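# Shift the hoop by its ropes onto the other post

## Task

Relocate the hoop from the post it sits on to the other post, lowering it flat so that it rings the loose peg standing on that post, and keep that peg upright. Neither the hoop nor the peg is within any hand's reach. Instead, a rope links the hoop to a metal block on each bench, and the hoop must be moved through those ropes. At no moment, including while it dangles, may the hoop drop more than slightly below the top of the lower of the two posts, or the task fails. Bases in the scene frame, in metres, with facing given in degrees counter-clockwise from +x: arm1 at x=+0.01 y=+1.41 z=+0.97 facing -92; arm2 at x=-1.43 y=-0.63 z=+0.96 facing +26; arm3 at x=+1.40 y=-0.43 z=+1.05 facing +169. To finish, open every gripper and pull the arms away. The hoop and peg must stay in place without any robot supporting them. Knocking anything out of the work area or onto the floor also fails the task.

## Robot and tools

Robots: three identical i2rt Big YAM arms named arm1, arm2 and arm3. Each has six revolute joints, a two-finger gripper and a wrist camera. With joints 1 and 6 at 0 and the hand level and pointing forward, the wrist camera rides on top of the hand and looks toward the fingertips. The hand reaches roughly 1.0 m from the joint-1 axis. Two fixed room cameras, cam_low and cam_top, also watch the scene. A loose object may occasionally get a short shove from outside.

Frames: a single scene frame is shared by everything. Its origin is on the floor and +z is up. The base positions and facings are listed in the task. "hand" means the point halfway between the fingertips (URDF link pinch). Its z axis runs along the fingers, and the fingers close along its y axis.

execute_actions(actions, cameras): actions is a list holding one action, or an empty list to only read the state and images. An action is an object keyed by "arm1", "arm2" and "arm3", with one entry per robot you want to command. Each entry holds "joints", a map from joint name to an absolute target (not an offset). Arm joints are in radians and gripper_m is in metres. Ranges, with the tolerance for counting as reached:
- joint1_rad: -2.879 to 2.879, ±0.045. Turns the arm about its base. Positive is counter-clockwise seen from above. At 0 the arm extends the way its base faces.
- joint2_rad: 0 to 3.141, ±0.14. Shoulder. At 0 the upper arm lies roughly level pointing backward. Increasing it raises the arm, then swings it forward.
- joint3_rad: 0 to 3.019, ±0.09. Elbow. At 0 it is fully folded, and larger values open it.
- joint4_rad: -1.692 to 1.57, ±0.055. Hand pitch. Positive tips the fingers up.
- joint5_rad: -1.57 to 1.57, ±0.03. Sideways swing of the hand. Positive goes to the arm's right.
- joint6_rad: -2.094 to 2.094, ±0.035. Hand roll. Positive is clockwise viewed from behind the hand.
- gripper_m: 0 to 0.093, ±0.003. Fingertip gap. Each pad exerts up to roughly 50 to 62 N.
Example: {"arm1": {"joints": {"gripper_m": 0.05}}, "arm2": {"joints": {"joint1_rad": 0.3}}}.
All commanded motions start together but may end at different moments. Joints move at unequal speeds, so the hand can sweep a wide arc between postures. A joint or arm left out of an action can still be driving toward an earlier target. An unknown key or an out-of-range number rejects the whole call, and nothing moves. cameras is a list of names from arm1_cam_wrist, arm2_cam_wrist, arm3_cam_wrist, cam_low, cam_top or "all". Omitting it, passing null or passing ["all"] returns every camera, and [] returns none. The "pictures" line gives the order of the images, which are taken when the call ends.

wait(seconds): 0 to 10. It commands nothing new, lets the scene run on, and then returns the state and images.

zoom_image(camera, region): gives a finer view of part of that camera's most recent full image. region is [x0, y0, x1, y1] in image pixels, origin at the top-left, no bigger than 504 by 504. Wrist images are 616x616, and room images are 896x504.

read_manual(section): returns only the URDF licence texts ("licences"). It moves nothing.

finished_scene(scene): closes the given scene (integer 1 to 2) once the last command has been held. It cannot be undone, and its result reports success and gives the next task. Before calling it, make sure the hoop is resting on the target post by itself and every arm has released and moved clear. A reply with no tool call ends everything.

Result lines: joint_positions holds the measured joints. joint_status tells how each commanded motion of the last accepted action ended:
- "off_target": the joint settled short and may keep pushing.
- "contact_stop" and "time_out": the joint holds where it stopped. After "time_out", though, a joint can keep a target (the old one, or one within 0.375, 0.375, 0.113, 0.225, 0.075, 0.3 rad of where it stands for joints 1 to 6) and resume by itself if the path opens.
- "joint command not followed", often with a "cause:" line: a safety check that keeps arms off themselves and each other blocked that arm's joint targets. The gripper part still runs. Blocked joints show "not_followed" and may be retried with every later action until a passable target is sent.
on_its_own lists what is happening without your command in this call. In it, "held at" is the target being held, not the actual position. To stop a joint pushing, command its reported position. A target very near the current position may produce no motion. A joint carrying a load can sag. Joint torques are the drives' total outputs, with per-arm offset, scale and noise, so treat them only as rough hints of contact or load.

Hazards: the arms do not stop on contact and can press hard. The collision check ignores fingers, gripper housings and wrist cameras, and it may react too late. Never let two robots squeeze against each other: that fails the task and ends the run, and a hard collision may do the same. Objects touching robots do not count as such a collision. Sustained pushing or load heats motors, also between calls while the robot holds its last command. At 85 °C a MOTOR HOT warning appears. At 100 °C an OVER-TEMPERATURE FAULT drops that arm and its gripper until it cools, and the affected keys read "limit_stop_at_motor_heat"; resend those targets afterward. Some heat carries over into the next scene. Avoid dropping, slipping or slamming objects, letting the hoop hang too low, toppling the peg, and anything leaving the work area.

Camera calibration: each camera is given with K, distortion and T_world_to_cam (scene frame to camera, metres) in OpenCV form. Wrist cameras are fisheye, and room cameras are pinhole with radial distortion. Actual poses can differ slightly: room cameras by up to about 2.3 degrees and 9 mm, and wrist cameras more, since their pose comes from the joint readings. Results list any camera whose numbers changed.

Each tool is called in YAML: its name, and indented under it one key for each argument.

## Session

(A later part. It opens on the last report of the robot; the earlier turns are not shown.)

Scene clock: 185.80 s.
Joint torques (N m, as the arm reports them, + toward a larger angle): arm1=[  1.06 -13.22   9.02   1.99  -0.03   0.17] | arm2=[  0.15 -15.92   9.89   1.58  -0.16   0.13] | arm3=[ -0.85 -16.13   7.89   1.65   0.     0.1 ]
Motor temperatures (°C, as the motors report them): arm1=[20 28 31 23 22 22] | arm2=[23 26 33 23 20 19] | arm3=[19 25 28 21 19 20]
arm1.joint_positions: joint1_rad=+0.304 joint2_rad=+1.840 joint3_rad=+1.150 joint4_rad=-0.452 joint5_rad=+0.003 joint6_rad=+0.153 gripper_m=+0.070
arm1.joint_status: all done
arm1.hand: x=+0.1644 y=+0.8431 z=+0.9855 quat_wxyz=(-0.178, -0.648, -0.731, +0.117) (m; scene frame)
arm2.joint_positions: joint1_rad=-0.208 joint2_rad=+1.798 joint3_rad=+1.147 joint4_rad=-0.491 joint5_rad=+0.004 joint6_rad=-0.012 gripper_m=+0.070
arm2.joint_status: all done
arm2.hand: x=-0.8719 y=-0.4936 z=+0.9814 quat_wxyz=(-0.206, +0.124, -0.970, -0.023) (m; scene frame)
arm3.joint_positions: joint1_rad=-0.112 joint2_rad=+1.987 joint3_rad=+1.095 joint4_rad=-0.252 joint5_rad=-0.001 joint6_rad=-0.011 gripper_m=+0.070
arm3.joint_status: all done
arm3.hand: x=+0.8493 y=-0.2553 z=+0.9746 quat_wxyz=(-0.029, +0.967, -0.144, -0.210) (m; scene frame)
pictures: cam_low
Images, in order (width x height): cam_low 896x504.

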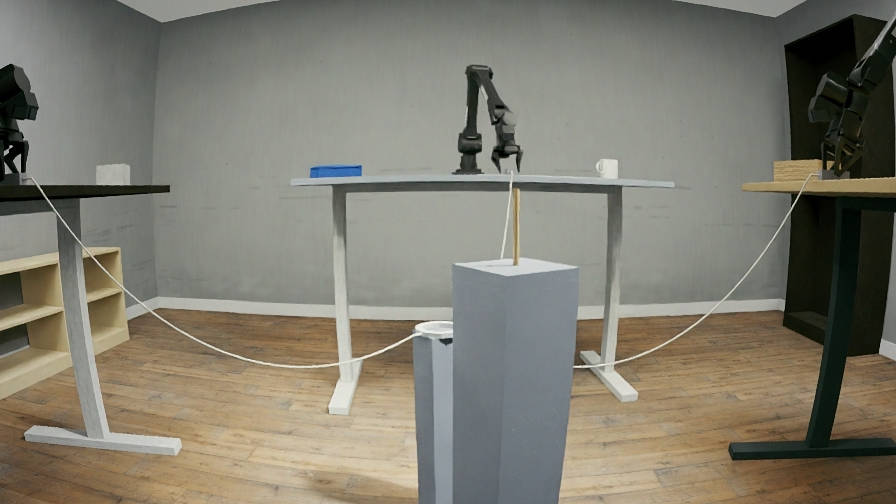

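execute_actions:
  actions:
    - {"arm1":{"joints":{"joint2_rad":1.872,"gripper_m":0.045}},"arm2":{"joints":{"joint2_rad":1.816,"gripper_m":0.045}},"arm3":{"joints":{"joint2_rad":2.007,"gripper_m":0.045}}}
  cameras: ["cam_low"]

zoom_image:
  camera: "cam_low"
  region: [800, 130, 880, 200]

zoom_image:
  camera: "cam_low"
  region: [0, 130, 80, 200]

zoom_image:
  camera: "cam_low"
  region: [480, 135, 540, 190]

Scene clock: 191.07 s.
Joint torques (N m, as the arm reports them, + toward a larger angle): arm1=[  1.24 -13.16   8.95   2.    -0.03   0.17] | arm2=[  0.25 -16.33   9.79   1.53  -0.16   0.13] | arm3=[ -0.85 -15.8    7.88   1.62   0.     0.1 ]
Motor temperatures (°C, as the motors report them): arm1=[20 28 31 23 22 22] | arm2=[23 26 33 23 20 19] | arm3=[19 25 28 21 19 20]
arm1.joint_positions: joint1_rad=+0.304 joint2_rad=+1.854 joint3_rad=+1.150 joint4_rad=-0.452 joint5_rad=+0.003 joint6_rad=+0.153 gripper_m=+0.045
arm1.joint_status: all done
arm1.hand: x=+0.1639 y=+0.8447 z=+0.9780 quat_wxyz=(-0.173, -0.649, -0.732, +0.113) (m; scene frame)
arm2.joint_positions: joint1_rad=-0.208 joint2_rad=+1.812 joint3_rad=+1.147 joint4_rad=-0.491 joint5_rad=+0.004 joint6_rad=-0.012 gripper_m=+0.045
arm2.joint_status: all done
arm2.hand: x=-0.8734 y=-0.4940 z=+0.9738 quat_wxyz=(-0.199, +0.124, -0.972, -0.022) (m; scene frame)
arm3.joint_positions: joint1_rad=-0.112 joint2_rad=+2.000 joint3_rad=+1.095 joint4_rad=-0.252 joint5_rad=-0.001 joint6_rad=-0.011 gripper_m=+0.045
arm3.joint_status: all done
arm3.hand: x=+0.8518 y=-0.2562 z=+0.9674 quat_wxyz=(-0.028, +0.968, -0.144, -0.204) (m; scene frame)
pictures: cam_low
Images, in order (width x height): cam_low 896x504.

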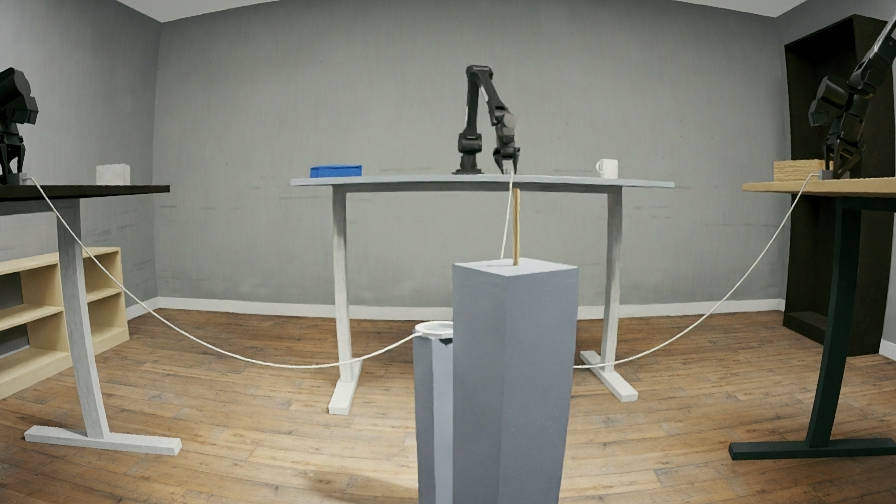

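Region (800, 130, 880, 200) of cam_low's 896x504 image, scaled by 6.300, with more detail than that image has; it fills the top 441 rows of this view, and the rest is white.

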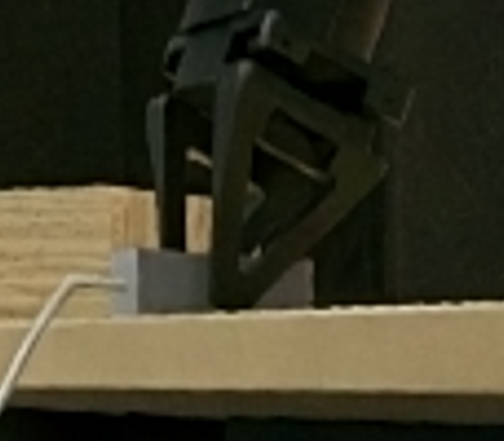

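Region (0, 130, 80, 200) of cam_low's 896x504 image, scaled by 6.300, with more detail than that image has; it fills the top 441 rows of this view, and the rest is white.

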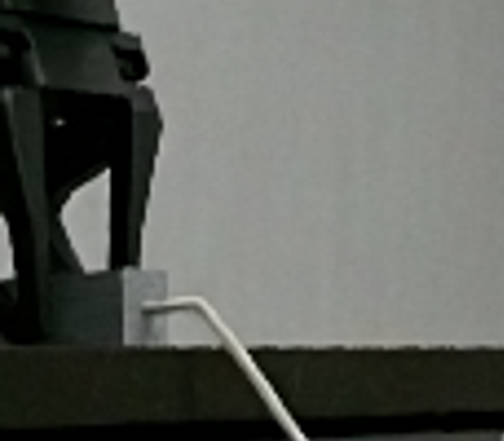

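Region (480, 135, 540, 190) of cam_low's 896x504 image, scaled by 8.400, with more detail than that image has; it fills the top 462 rows of this view, and the rest is white.

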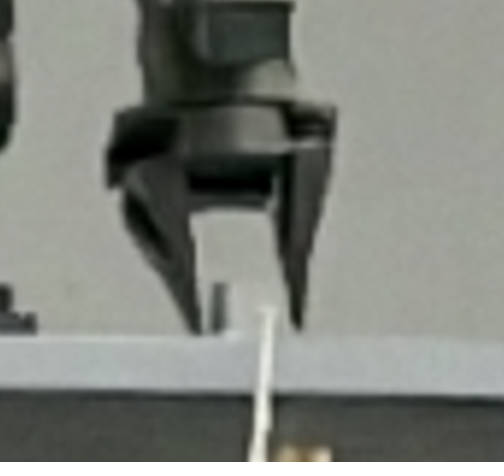

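Good depth. Close the grippers.

execute_actions:
  actions:
    - {"arm1":{"joints":{"gripper_m":0.0}},"arm2":{"joints":{"gripper_m":0.0}},"arm3":{"joints":{"gripper_m":0.0}}}
  cameras: ["cam_low", "cam_top"]

Scene clock: 193.73 s.
Joint torques (N m, as the arm reports them, + toward a larger angle): arm1=[  1.17 -13.32   8.94   1.98  -0.01   0.16] | arm2=[  0.22 -16.36   9.79   1.52  -0.09   0.13] | arm3=[ -0.94 -15.91   7.84   1.64  -0.01   0.1 ]
Motor temperatures (°C, as the motors report them): arm1=[20 28 31 23 22 22] | arm2=[23 26 33 23 20 19] | arm3=[19 25 28 21 19 20]
arm1.joint_positions: joint1_rad=+0.304 joint2_rad=+1.854 joint3_rad=+1.150 joint4_rad=-0.452 joint5_rad=+0.003 joint6_rad=+0.153 gripper_m=+0.025
arm1.joint_status: gripper_m off_target (ended at +0.025, target +0.000)
arm1.hand: x=+0.1640 y=+0.8447 z=+0.9780 quat_wxyz=(-0.173, -0.649, -0.732, +0.113) (m; scene frame)
arm2.joint_positions: joint1_rad=-0.208 joint2_rad=+1.812 joint3_rad=+1.147 joint4_rad=-0.491 joint5_rad=+0.002 joint6_rad=-0.011 gripper_m=+0.024
arm2.joint_status: gripper_m off_target (ended at +0.024, target +0.000)
arm2.hand: x=-0.8735 y=-0.4937 z=+0.9738 quat_wxyz=(-0.199, +0.124, -0.972, -0.023) (m; scene frame)
arm3.joint_positions: joint1_rad=-0.112 joint2_rad=+2.000 joint3_rad=+1.095 joint4_rad=-0.252 joint5_rad=-0.001 joint6_rad=-0.010 gripper_m=+0.025
arm3.joint_status: gripper_m off_target (ended at +0.025, target +0.000)
arm3.hand: x=+0.8519 y=-0.2561 z=+0.9674 quat_wxyz=(-0.028, +0.968, -0.144, -0.204) (m; scene frame)
pictures: cam_low, cam_top
Images, in order (width x height): cam_low 896x504, cam_top 896x504.

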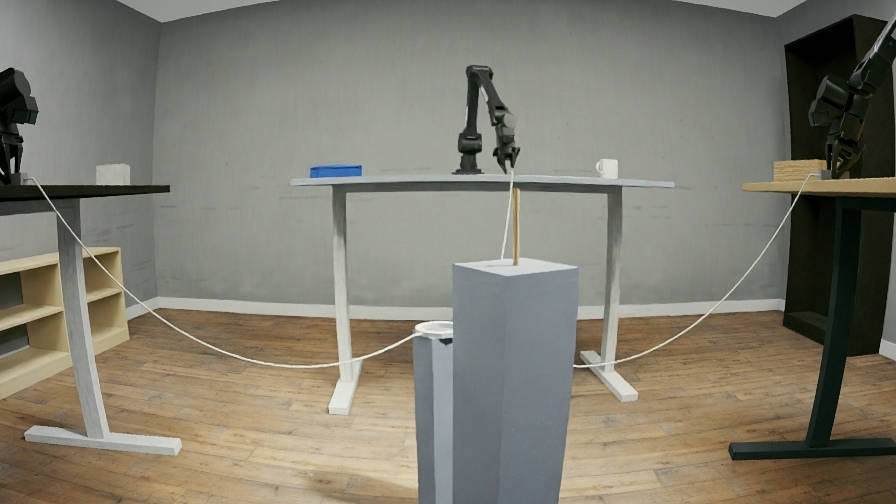

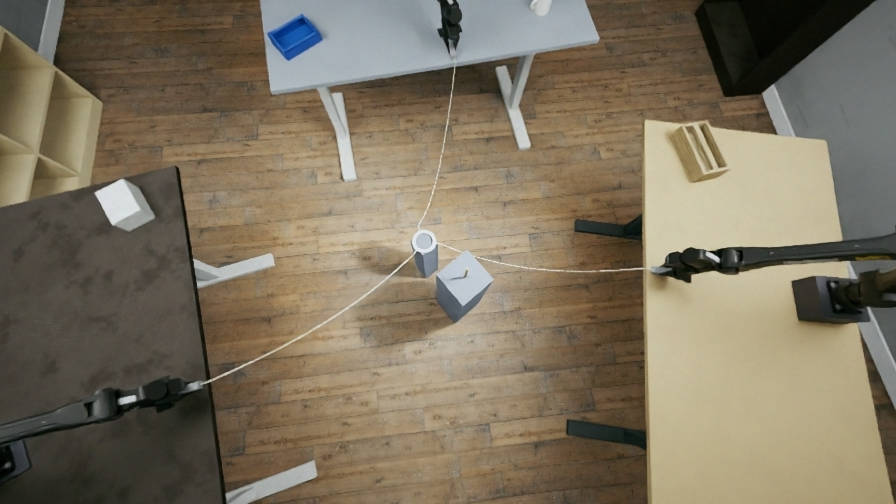

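execute_actions:
  actions:
    - {"arm1":{"joints":{"joint1_rad":-0.30,"joint2_rad":1.41,"joint3_rad":1.125,"joint4_rad":-0.66,"joint6_rad":0.0}},"arm2":{"joints":{"joint2_rad":1.735,"joint3_rad":1.61,"joint4_rad":-0.49}},"arm3":{"joints":{"joint1_rad":-0.165,"joint2_rad":1.755,"joint3_rad":1.275,"joint4_rad":-0.14}}}

Scene clock: 250.93 s.
Joint torques (N m, as the arm reports them, + toward a larger angle): arm1=[  1.4  -10.09   9.49   1.04  -0.03   0.01] | arm2=[  0.05 -19.73  12.77   1.78  -0.09   0.12] | arm3=[ -0.23 -18.05  10.26   2.18  -0.01   0.09]
Motor temperatures (°C, as the motors report them): arm1=[20 29 32 23 22 22] | arm2=[23 27 35 23 20 19] | arm3=[19 26 29 21 19 20]
arm1.joint_positions: joint1_rad=-0.305 joint2_rad=+1.403 joint3_rad=+1.107 joint4_rad=-0.645 joint5_rad=+0.003 joint6_rad=+0.008 gripper_m=+0.025
arm1.joint_status: all done
arm1.hand: x=-0.1698 y=+0.9010 z=+1.1801 quat_wxyz=(-0.179, -0.777, -0.548, +0.253) (m; scene frame)
arm2.joint_positions: joint1_rad=-0.208 joint2_rad=+1.745 joint3_rad=+1.566 joint4_rad=-0.494 joint5_rad=+0.002 joint6_rad=-0.011 gripper_m=+0.024
arm2.joint_status: all done
arm2.hand: x=-0.7302 y=-0.4587 z=+1.2214 quat_wxyz=(-0.426, +0.114, -0.896, -0.049) (m; scene frame)
arm3.joint_positions: joint1_rad=-0.161 joint2_rad=+1.770 joint3_rad=+1.257 joint4_rad=-0.152 joint5_rad=-0.001 joint6_rad=-0.010 gripper_m=+0.025
arm3.joint_status: all done
arm3.hand: x=+0.7550 y=-0.1886 z=+1.1948 quat_wxyz=(-0.075, +0.886, -0.155, -0.431) (m; scene frame)
pictures: arm1_cam_wrist, arm2_cam_wrist, arm3_cam_wrist, cam_low, cam_top
camera_calibration (this result's frames):
arm1_cam_wrist: T_world_to_cam=[[-0.940604, 0.339355, 0.0101323, -0.480739], [0.339229, 0.940623, -0.0123292, -0.772094], [-0.0137147, -0.00815973, -0.999873, 1.30672], [0, 0, 0, 1]] pos_world=[-0.172347, 0.900053, 1.30191]
arm2_cam_wrist: T_world_to_cam=[[0.240682, -0.970565, 0.00874721, -0.282306], [-0.937052, -0.234701, -0.258551, -0.469148], [0.252994, 0.0540319, -0.965958, 1.51307], [0, 0, 0, 1]] pos_world=[-0.754469, -0.465861, 1.34274]
arm3_cam_wrist: T_world_to_cam=[[0.331388, 0.943396, -0.0136509, -0.0529867], [0.905781, -0.322158, -0.275273, -0.409432], [-0.264089, 0.0788572, -0.961269, 1.48992], [0, 0, 0, 1]] pos_world=[0.781887, -0.199405, 1.31879]
Images, in order (width x height): arm1_cam_wrist 616x616, arm2_cam_wrist 616x616, arm3_cam_wrist 616x616, cam_low 896x504, cam_top 896x504.

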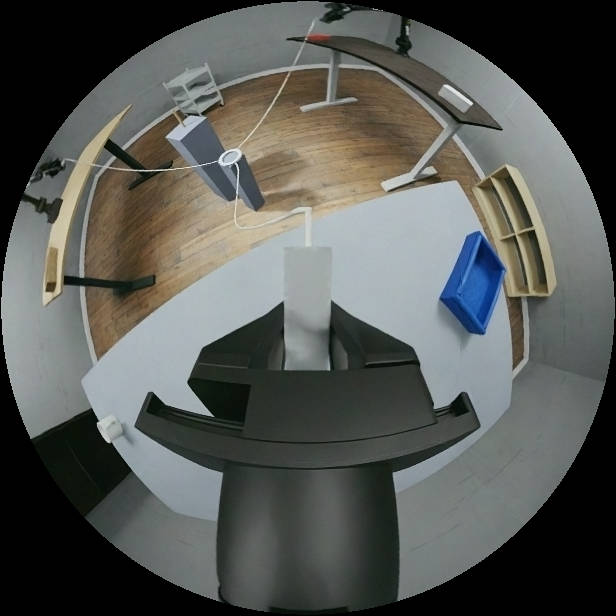

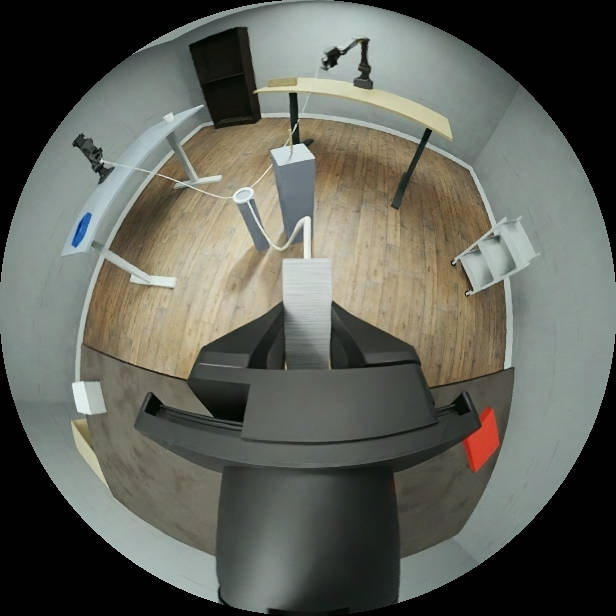

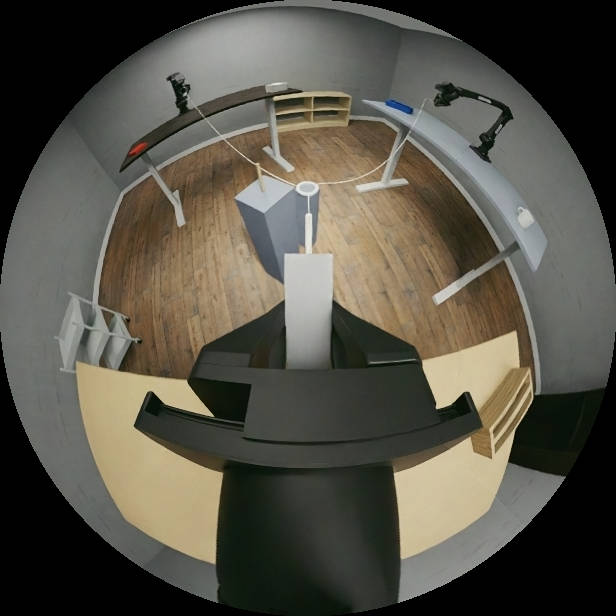

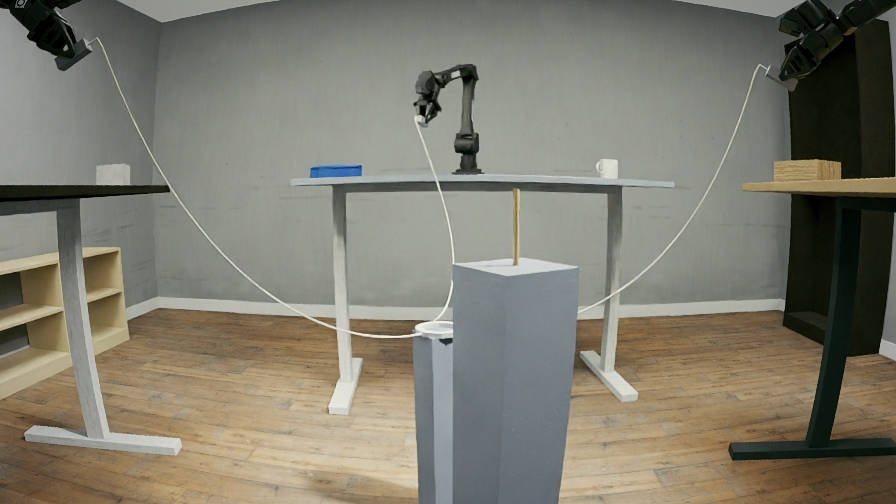

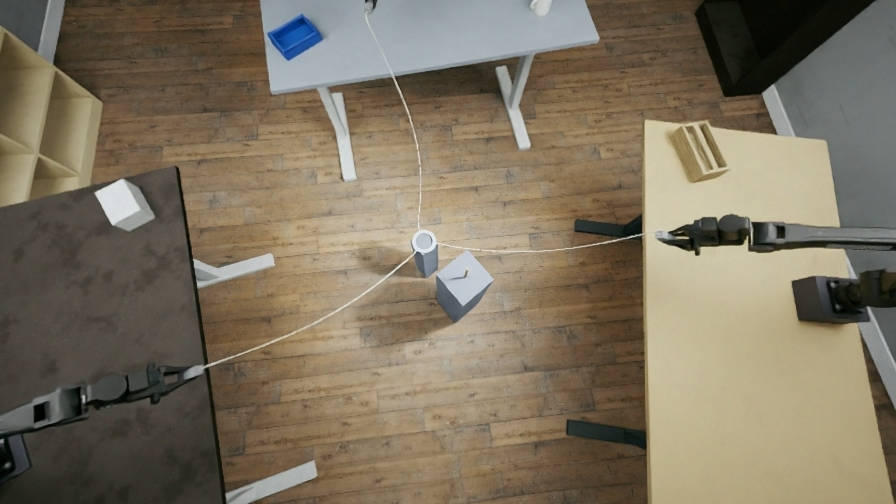

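execute_actions:
  actions: []
  cameras: ["arm3_cam_wrist","arm1_cam_wrist","cam_low"]

zoom_image:
  camera: "arm3_cam_wrist"
  region: [280, 70, 460, 210]

zoom_image:
  camera: "arm1_cam_wrist"
  region: [30, 100, 260, 220]

Scene clock: 260.67 s.
Joint torques (N m, as the arm reports them, + toward a larger angle): arm1=[  1.35 -10.15   9.52   1.07  -0.03   0.01] | arm2=[  0.19 -19.64  12.71   1.76  -0.09   0.13] | arm3=[ -0.19 -17.94  10.34   2.11  -0.01   0.1 ]
Motor temperatures (°C, as the motors report them): arm1=[20 29 33 23 22 22] | arm2=[23 28 38 23 20 19] | arm3=[19 27 30 21 19 20]
arm1.joint_positions: joint1_rad=-0.305 joint2_rad=+1.403 joint3_rad=+1.107 joint4_rad=-0.645 joint5_rad=+0.003 joint6_rad=+0.008 gripper_m=+0.025
arm1.joint_status: all done
arm1.hand: x=-0.1698 y=+0.9010 z=+1.1801 quat_wxyz=(-0.179, -0.777, -0.548, +0.253) (m; scene frame)
arm2.joint_positions: joint1_rad=-0.208 joint2_rad=+1.745 joint3_rad=+1.566 joint4_rad=-0.494 joint5_rad=+0.002 joint6_rad=-0.011 gripper_m=+0.024
arm2.joint_status: all done
arm2.hand: x=-0.7302 y=-0.4587 z=+1.2214 quat_wxyz=(-0.426, +0.114, -0.896, -0.049) (m; scene frame)
arm3.joint_positions: joint1_rad=-0.161 joint2_rad=+1.770 joint3_rad=+1.257 joint4_rad=-0.152 joint5_rad=-0.001 joint6_rad=-0.010 gripper_m=+0.025
arm3.joint_status: all done
arm3.hand: x=+0.7550 y=-0.1886 z=+1.1948 quat_wxyz=(-0.075, +0.886, -0.155, -0.431) (m; scene frame)
pictures: arm1_cam_wrist, arm3_cam_wrist, cam_low
camera_calibration (this result's frames):
arm1_cam_wrist: T_world_to_cam=[[-0.940604, 0.339355, 0.0101323, -0.480739], [0.339229, 0.940623, -0.0123292, -0.772094], [-0.0137147, -0.00815973, -0.999873, 1.30672], [0, 0, 0, 1]] pos_world=[-0.172347, 0.900053, 1.30191]
arm3_cam_wrist: T_world_to_cam=[[0.331388, 0.943396, -0.0136509, -0.0529867], [0.905781, -0.322158, -0.275273, -0.409432], [-0.264089, 0.0788572, -0.961269, 1.48992], [0, 0, 0, 1]] pos_world=[0.781887, -0.199405, 1.31879]
Images, in order (width x height): arm1_cam_wrist 616x616, arm3_cam_wrist 616x616, cam_low 896x504.

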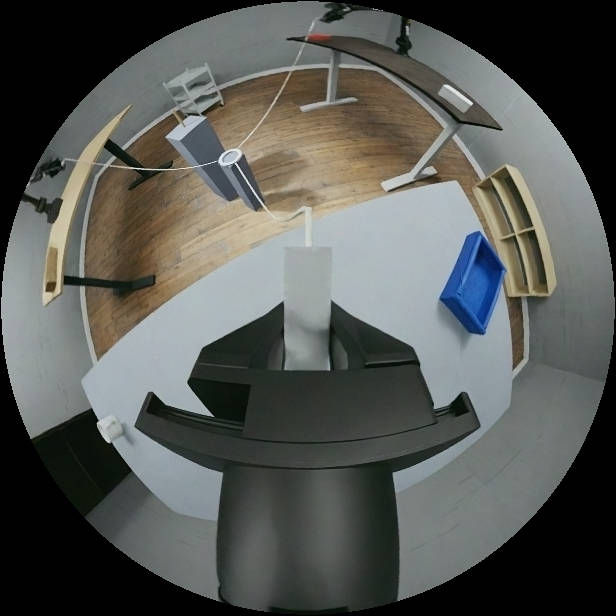

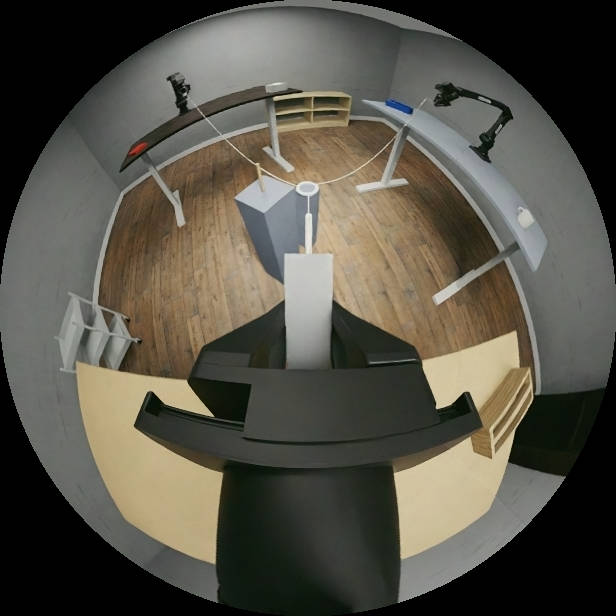

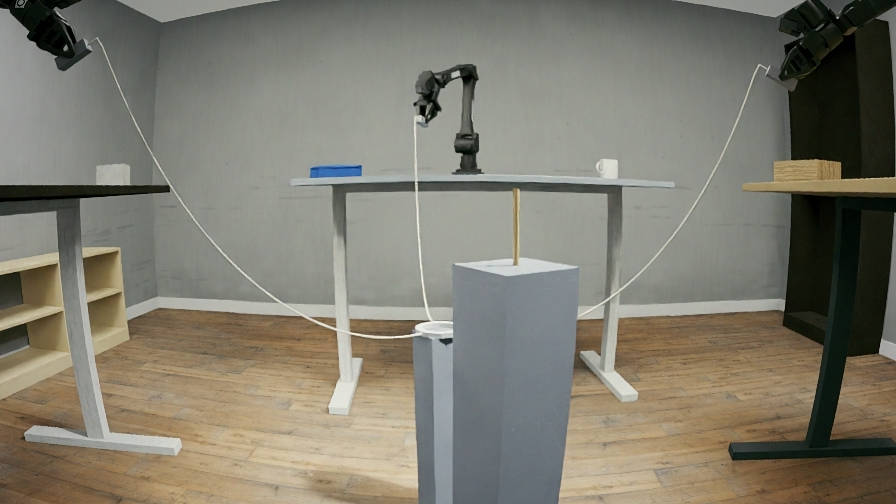

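Region (280, 70, 460, 210) of arm3_cam_wrist's 616x616 image, scaled by 2.800, with more detail than that image has.

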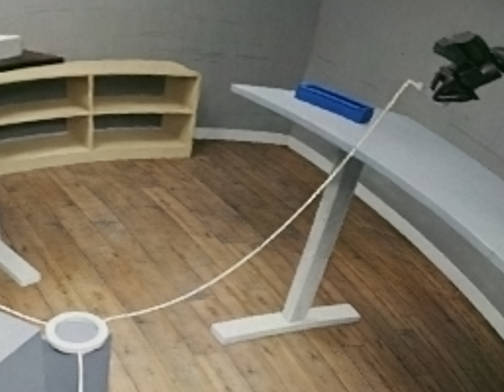

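Region (30, 100, 260, 220) of arm1_cam_wrist's 616x616 image, scaled by 2.191, with more detail than that image has; it fills the top 263 rows of this view, and the rest is white.

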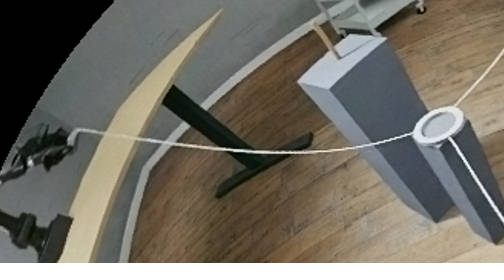

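execute_actions:
  actions:
    - {"arm1":{"joints":{"joint2_rad":1.295}},"arm2":{"joints":{"joint2_rad":1.685}},"arm3":{"joints":{"joint2_rad":1.70}}}
  cameras: []

wait:
  seconds: 3

Scene clock: 286.20 s.
Joint torques (N m, as the arm reports them, + toward a larger angle): arm1=[ 1.4  -9.99  9.91  1.2  -0.03  0.01] | arm2=[  0.1  -20.28  12.87   1.85  -0.09   0.12] | arm3=[ -0.15 -17.82  10.63   2.16  -0.01   0.09]
Motor temperatures (°C, as the motors report them): arm1=[20 29 34 23 22 22] | arm2=[23 29 41 23 20 19] | arm3=[19 28 32 22 19 20]
arm1.joint_positions: joint1_rad=-0.305 joint2_rad=+1.301 joint3_rad=+1.107 joint4_rad=-0.647 joint5_rad=+0.003 joint6_rad=+0.008 gripper_m=+0.025
arm1.joint_status: all done
arm1.hand: x=-0.1662 y=+0.9111 z=+1.2313 quat_wxyz=(-0.206, -0.764, -0.538, +0.291) (m; scene frame)
arm2.joint_positions: joint1_rad=-0.208 joint2_rad=+1.707 joint3_rad=+1.566 joint4_rad=-0.494 joint5_rad=+0.002 joint6_rad=-0.011 gripper_m=+0.024
arm2.joint_status: all done
arm2.hand: x=-0.7355 y=-0.4601 z=+1.2478 quat_wxyz=(-0.443, +0.112, -0.888, -0.051) (m; scene frame)
arm3.joint_positions: joint1_rad=-0.161 joint2_rad=+1.723 joint3_rad=+1.257 joint4_rad=-0.152 joint5_rad=-0.001 joint6_rad=-0.010 gripper_m=+0.025
arm3.joint_status: all done
arm3.hand: x=+0.7565 y=-0.1889 z=+1.2261 quat_wxyz=(-0.079, +0.876, -0.153, -0.451) (m; scene frame)
pictures: none
No camera images: the call's "cameras" was empty. Leave "cameras" out to get every camera's image.

Scene clock: 289.20 s.
Joint torques (N m, as the arm reports them, + toward a larger angle): arm1=[  1.28 -10.09   9.87   1.24  -0.04   0.01] | arm2=[  0.27 -20.15  12.82   1.83  -0.08   0.12] | arm3=[ -0.18 -18.27  10.57   2.15  -0.01   0.09]
Motor temperatures (°C, as the motors report them): arm1=[20 29 35 23 22 22] | arm2=[23 29 41 23 20 19] | arm3=[19 28 32 22 19 20]
arm1.joint_positions: joint1_rad=-0.305 joint2_rad=+1.301 joint3_rad=+1.107 joint4_rad=-0.647 joint5_rad=+0.003 joint6_rad=+0.008 gripper_m=+0.025
arm1.joint_status: all done
arm1.hand: x=-0.1662 y=+0.9111 z=+1.2313 quat_wxyz=(-0.206, -0.764, -0.538, +0.291) (m; scene frame)
arm2.joint_positions: joint1_rad=-0.208 joint2_rad=+1.707 joint3_rad=+1.566 joint4_rad=-0.494 joint5_rad=+0.002 joint6_rad=-0.011 gripper_m=+0.024
arm2.joint_status: all done
arm2.hand: x=-0.7355 y=-0.4601 z=+1.2478 quat_wxyz=(-0.443, +0.112, -0.888, -0.051) (m; scene frame)
arm3.joint_positions: joint1_rad=-0.161 joint2_rad=+1.723 joint3_rad=+1.257 joint4_rad=-0.152 joint5_rad=-0.001 joint6_rad=-0.010 gripper_m=+0.025
arm3.joint_status: all done
arm3.hand: x=+0.7565 y=-0.1889 z=+1.2261 quat_wxyz=(-0.079, +0.876, -0.153, -0.451) (m; scene frame)
wait: 3.00 s; at rest by 0.27 s
pictures: arm1_cam_wrist, arm2_cam_wrist, arm3_cam_wrist, cam_low, cam_top
camera_calibration (this result's frames):
arm1_cam_wrist: T_world_to_cam=[[-0.9403, 0.340229, 0.00892839, -0.480638], [0.337213, 0.934874, -0.110896, -0.655897], [-0.0460771, -0.101265, -0.993792, 1.43004], [0, 0, 0, 1]] pos_world=[-0.164875, 0.921521, 1.35272]
arm2_cam_wrist: T_world_to_cam=[[0.240296, -0.97066, 0.00875497, -0.282919], [-0.926923, -0.232128, -0.29484, -0.413699], [0.288222, 0.0627337, -0.955507, 1.55689], [0, 0, 0, 1]] pos_world=[-0.764212, -0.468319, 1.36812]
arm3_cam_wrist: T_world_to_cam=[[0.331136, 0.943495, -0.0129099, -0.05347], [0.892563, -0.31764, -0.320058, -0.33656], [-0.306073, 0.0944598, -0.94731, 1.53804], [0, 0, 0, 1]] pos_world=[0.788859, -0.201739, 1.34859]
Images, in order (width x height): arm1_cam_wrist 616x616, arm2_cam_wrist 616x616, arm3_cam_wrist 616x616, cam_low 896x504, cam_top 896x504.

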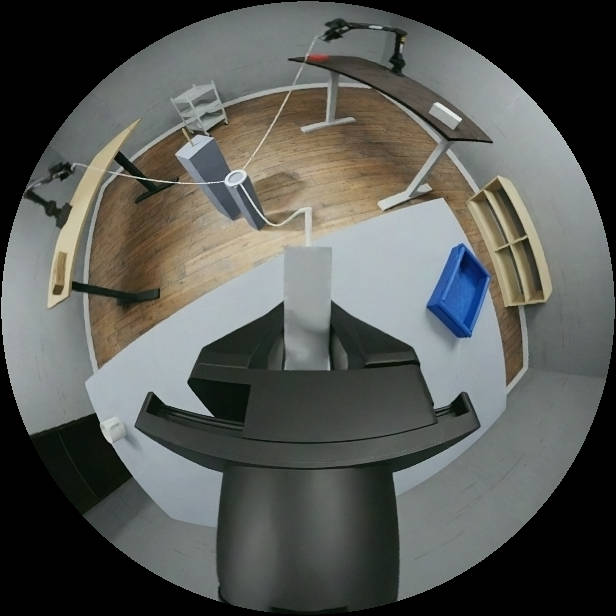

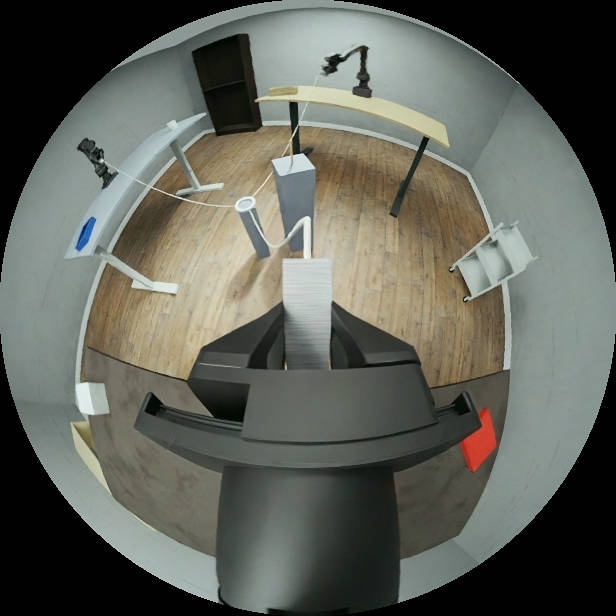

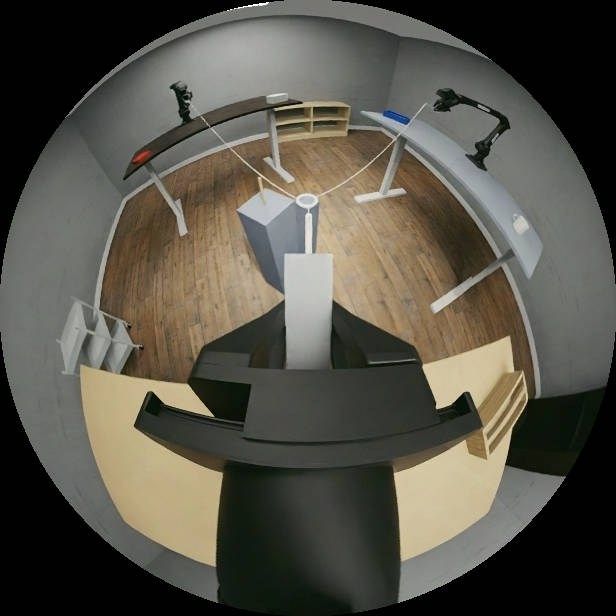

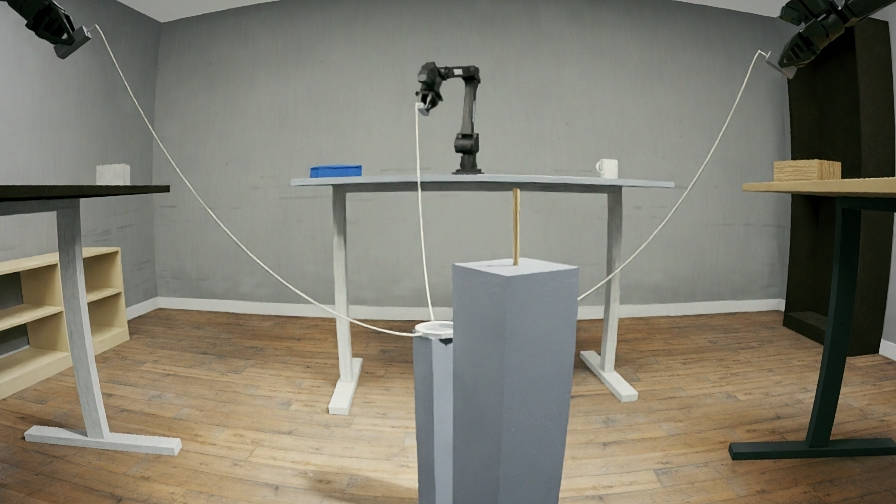

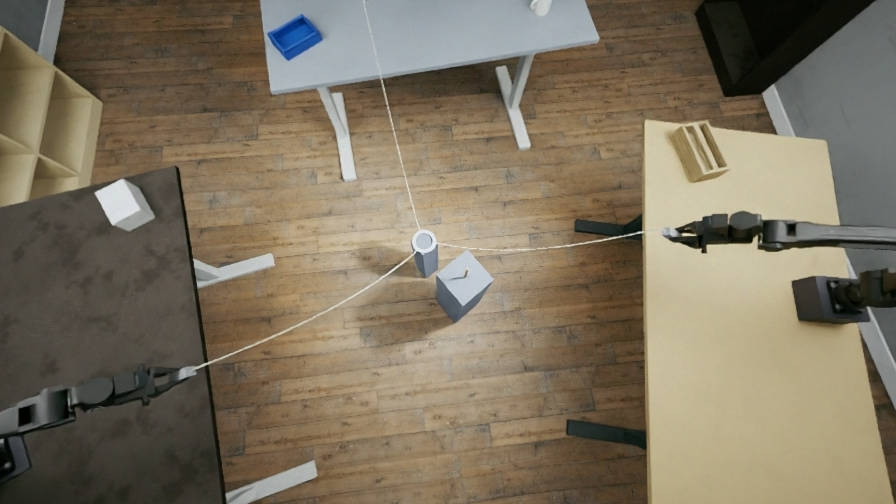

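zoom_image:
  camera: "arm3_cam_wrist"
  region: [170, 70, 450, 220]

Region (170, 70, 450, 220) of arm3_cam_wrist's 616x616 image, scaled by 1.800, with more detail than that image has; it fills the top 270 rows of this view, and the rest is white.

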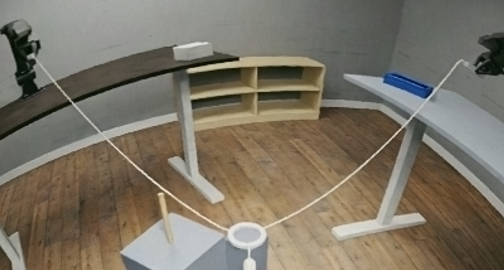

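execute_actions:
  actions:
    - {"arm1":{"joints":{"joint2_rad":1.24}},"arm2":{"joints":{"joint2_rad":1.652}},"arm3":{"joints":{"joint2_rad":1.666}}}
  cameras: []

zoom_image:
  camera: "cam_top"
  region: [390, 210, 510, 330]

Scene clock: 298.03 s.
Joint torques (N m, as the arm reports them, + toward a larger angle): arm1=[  1.47 -10.9   10.     1.32  -0.03   0.  ] | arm2=[  0.13 -19.98  12.91   1.83  -0.09   0.13] | arm3=[ -0.16 -18.74  10.64   2.11  -0.01   0.09]
Motor temperatures (°C, as the motors report them): arm1=[20 29 35 23 22 22] | arm2=[23 30 42 23 20 19] | arm3=[19 28 32 22 19 20]
arm1.joint_positions: joint1_rad=-0.305 joint2_rad=+1.259 joint3_rad=+1.107 joint4_rad=-0.647 joint5_rad=+0.003 joint6_rad=+0.008 gripper_m=+0.025
arm1.joint_status: all done
arm1.hand: x=-0.1643 y=+0.9165 z=+1.2523 quat_wxyz=(-0.218, -0.757, -0.534, +0.307) (m; scene frame)
arm2.joint_positions: joint1_rad=-0.208 joint2_rad=+1.676 joint3_rad=+1.566 joint4_rad=-0.494 joint5_rad=+0.002 joint6_rad=-0.011 gripper_m=+0.024
arm2.joint_status: all done
arm2.hand: x=-0.7407 y=-0.4614 z=+1.2698 quat_wxyz=(-0.457, +0.112, -0.881, -0.053) (m; scene frame)
arm3.joint_positions: joint1_rad=-0.161 joint2_rad=+1.693 joint3_rad=+1.257 joint4_rad=-0.152 joint5_rad=-0.001 joint6_rad=-0.010 gripper_m=+0.025
arm3.joint_status: all done
arm3.hand: x=+0.7582 y=-0.1894 z=+1.2457 quat_wxyz=(-0.082, +0.869, -0.152, -0.464) (m; scene frame)
pictures: none
No camera images: the call's "cameras" was empty. Leave "cameras" out to get every camera's image.

Region (390, 210, 510, 330) of cam_top's 896x504 image, scaled by 4.200, with more detail than that image has.

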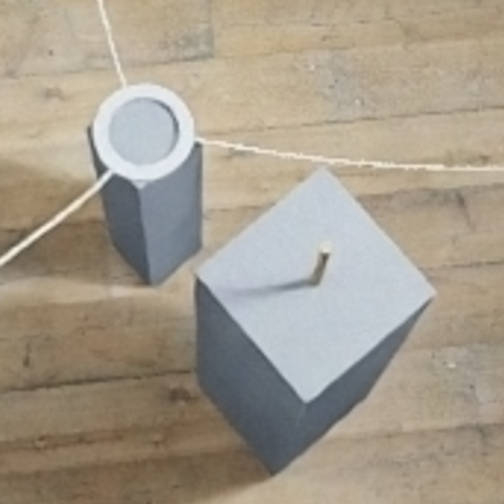

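execute_actions:
  actions: []
  cameras: ["arm3_cam_wrist","arm2_cam_wrist","cam_low","cam_top"]

zoom_image:
  camera: "arm3_cam_wrist"
  region: [170, 70, 450, 230]

Scene clock: 301.07 s.
Joint torques (N m, as the arm reports them, + toward a larger angle): arm1=[  1.4  -10.7    9.96   1.3   -0.03   0.01] | arm2=[  0.09 -19.95  12.85   1.85  -0.09   0.14] | arm3=[ -0.16 -18.28  10.68   2.16  -0.01   0.09]
Motor temperatures (°C, as the motors report them): arm1=[20 29 35 23 22 22] | arm2=[23 30 42 23 20 19] | arm3=[19 28 32 22 19 20]
arm1.joint_positions: joint1_rad=-0.305 joint2_rad=+1.259 joint3_rad=+1.107 joint4_rad=-0.647 joint5_rad=+0.003 joint6_rad=+0.008 gripper_m=+0.025
arm1.joint_status: all done
arm1.hand: x=-0.1643 y=+0.9165 z=+1.2523 quat_wxyz=(-0.218, -0.757, -0.534, +0.307) (m; scene frame)
arm2.joint_positions: joint1_rad=-0.208 joint2_rad=+1.676 joint3_rad=+1.566 joint4_rad=-0.494 joint5_rad=+0.002 joint6_rad=-0.011 gripper_m=+0.024
arm2.joint_status: all done
arm2.hand: x=-0.7407 y=-0.4614 z=+1.2698 quat_wxyz=(-0.457, +0.112, -0.881, -0.053) (m; scene frame)
arm3.joint_positions: joint1_rad=-0.161 joint2_rad=+1.693 joint3_rad=+1.257 joint4_rad=-0.152 joint5_rad=-0.001 joint6_rad=-0.010 gripper_m=+0.025
arm3.joint_status: all done
arm3.hand: x=+0.7582 y=-0.1894 z=+1.2457 quat_wxyz=(-0.082, +0.869, -0.152, -0.464) (m; scene frame)
pictures: arm2_cam_wrist, arm3_cam_wrist, cam_low, cam_top
camera_calibration (this result's frames):
arm2_cam_wrist: T_world_to_cam=[[0.239973, -0.97074, 0.00874991, -0.28342], [-0.917411, -0.229718, -0.324942, -0.365964], [0.317444, 0.06995, -0.945694, 1.59198], [0, 0, 0, 1]] pos_world=[-0.773092, -0.470555, 1.38909]
arm3_cam_wrist: T_world_to_cam=[[0.330995, 0.94355, -0.0124398, -0.0538054], [0.883291, -0.314441, -0.347741, -0.289823], [-0.332023, 0.104113, -0.937508, 1.5664], [0, 0, 0, 1]] pos_world=[0.793888, -0.203446, 1.36706]
Images, in order (width x height): arm2_cam_wrist 616x616, arm3_cam_wrist 616x616, cam_low 896x504, cam_top 896x504.

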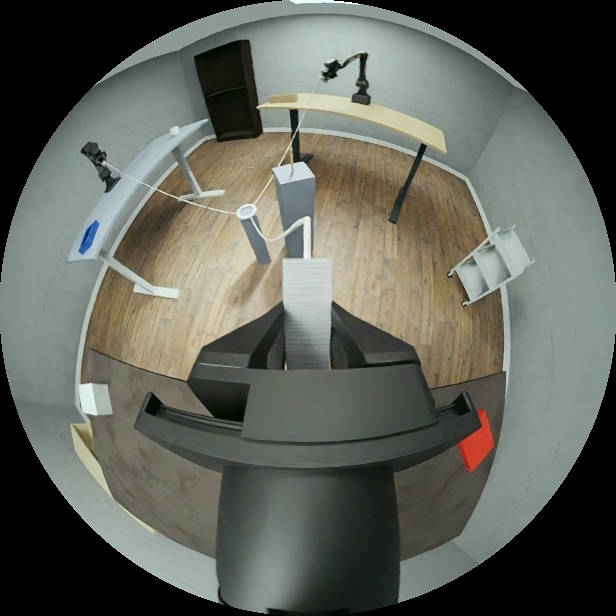

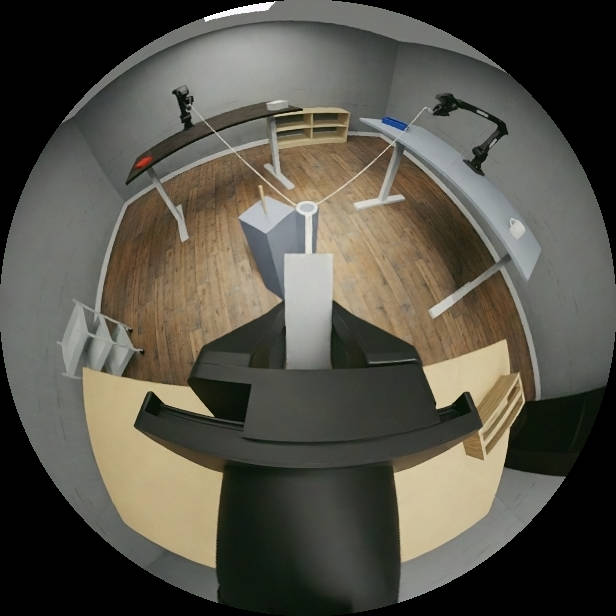

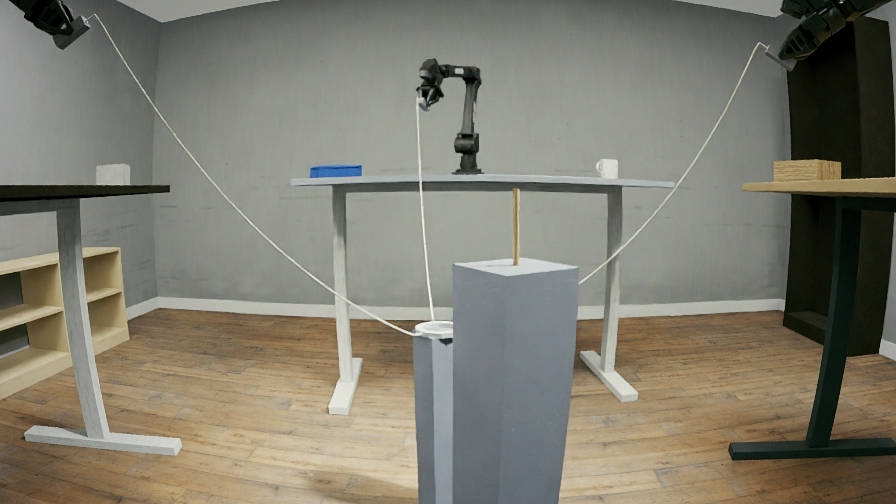

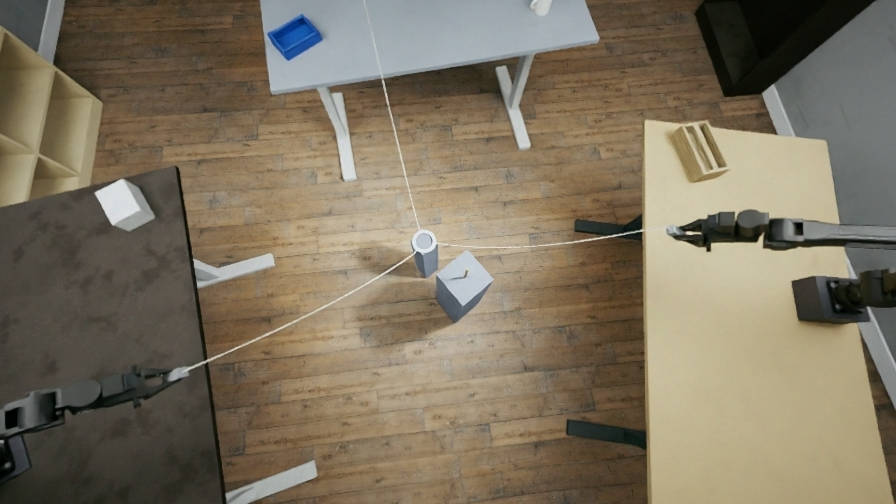

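Region (170, 70, 450, 230) of arm3_cam_wrist's 616x616 image, scaled by 1.800, with more detail than that image has; it fills the top 288 rows of this view, and the rest is white.

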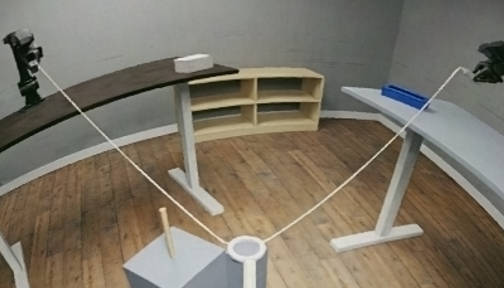

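execute_actions:
  actions:
    - {"arm1":{"joints":{"joint2_rad":1.155}},"arm2":{"joints":{"joint2_rad":1.592}},"arm3":{"joints":{"joint2_rad":1.593}}}
  cameras: ["cam_low","cam_top"]

zoom_image:
  camera: "cam_top"
  region: [390, 210, 510, 330]

Scene clock: 309.50 s.
Joint torques (N m, as the arm reports them, + toward a larger angle): arm1=[ 1.3  -9.05 10.07  1.39  0.    0.04] | arm2=[  0.24 -18.68  12.95   1.9   -0.09   0.13] | arm3=[ -0.33 -16.72  11.4    2.2   -0.01   0.09]
Motor temperatures (°C, as the motors report them): arm1=[20 29 36 23 22 22] | arm2=[23 30 42 23 20 19] | arm3=[19 28 33 22 19 20]
arm1.joint_positions: joint1_rad=-0.305 joint2_rad=+1.166 joint3_rad=+1.107 joint4_rad=-0.648 joint5_rad=+0.002 joint6_rad=+0.006 gripper_m=+0.025
arm1.joint_status: all done
arm1.hand: x=-0.1589 y=+0.9315 z=+1.2978 quat_wxyz=(-0.243, -0.742, -0.524, +0.341) (m; scene frame)
arm2.joint_positions: joint1_rad=-0.208 joint2_rad=+1.612 joint3_rad=+1.566 joint4_rad=-0.494 joint5_rad=+0.002 joint6_rad=-0.011 gripper_m=+0.024
arm2.joint_status: all done
arm2.hand: x=-0.7532 y=-0.4646 z=+1.3134 quat_wxyz=(-0.485, +0.110, -0.866, -0.056) (m; scene frame)
arm3.joint_positions: joint1_rad=-0.161 joint2_rad=+1.612 joint3_rad=+1.253 joint4_rad=-0.152 joint5_rad=-0.001 joint6_rad=-0.010 gripper_m=+0.025
arm3.joint_status: all done
arm3.hand: x=+0.7666 y=-0.1920 z=+1.2974 quat_wxyz=(-0.088, +0.850, -0.149, -0.497) (m; scene frame)
pictures: cam_low, cam_top
Images, in order (width x height): cam_low 896x504, cam_top 896x504.

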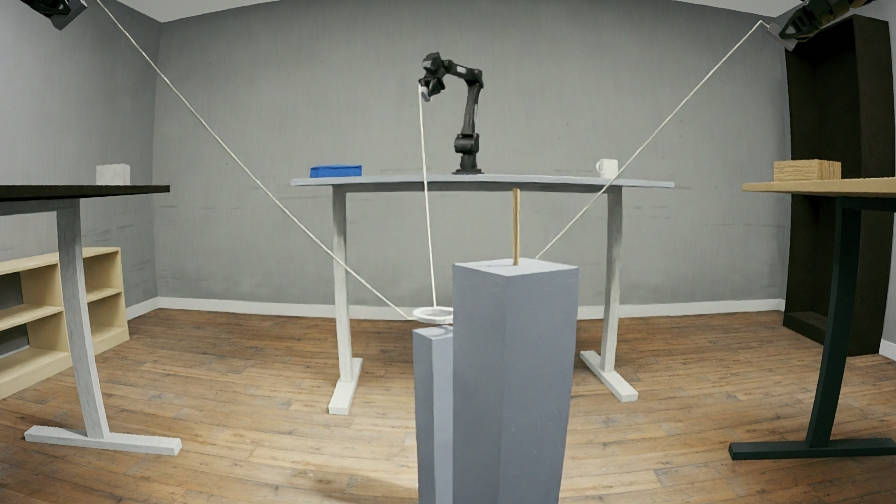

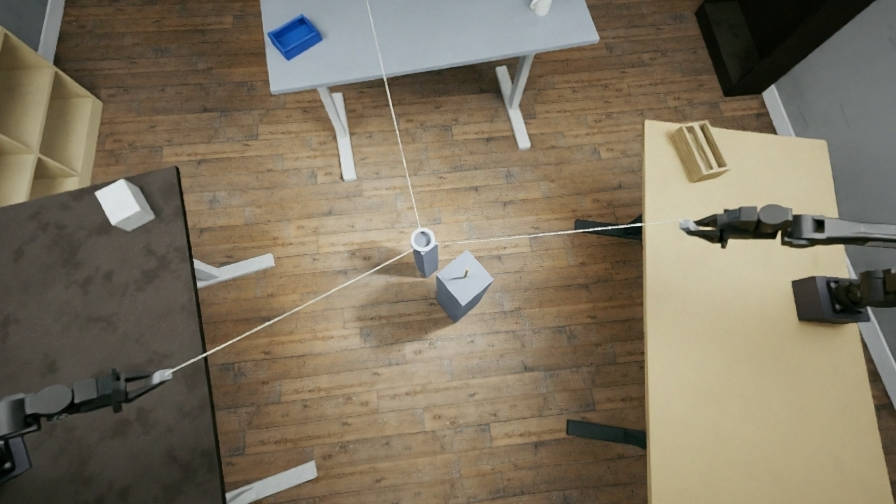

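Region (390, 210, 510, 330) of cam_top's 896x504 image, scaled by 4.200, with more detail than that image has.

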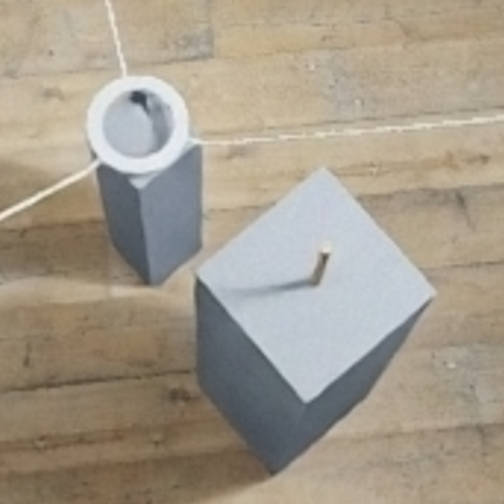

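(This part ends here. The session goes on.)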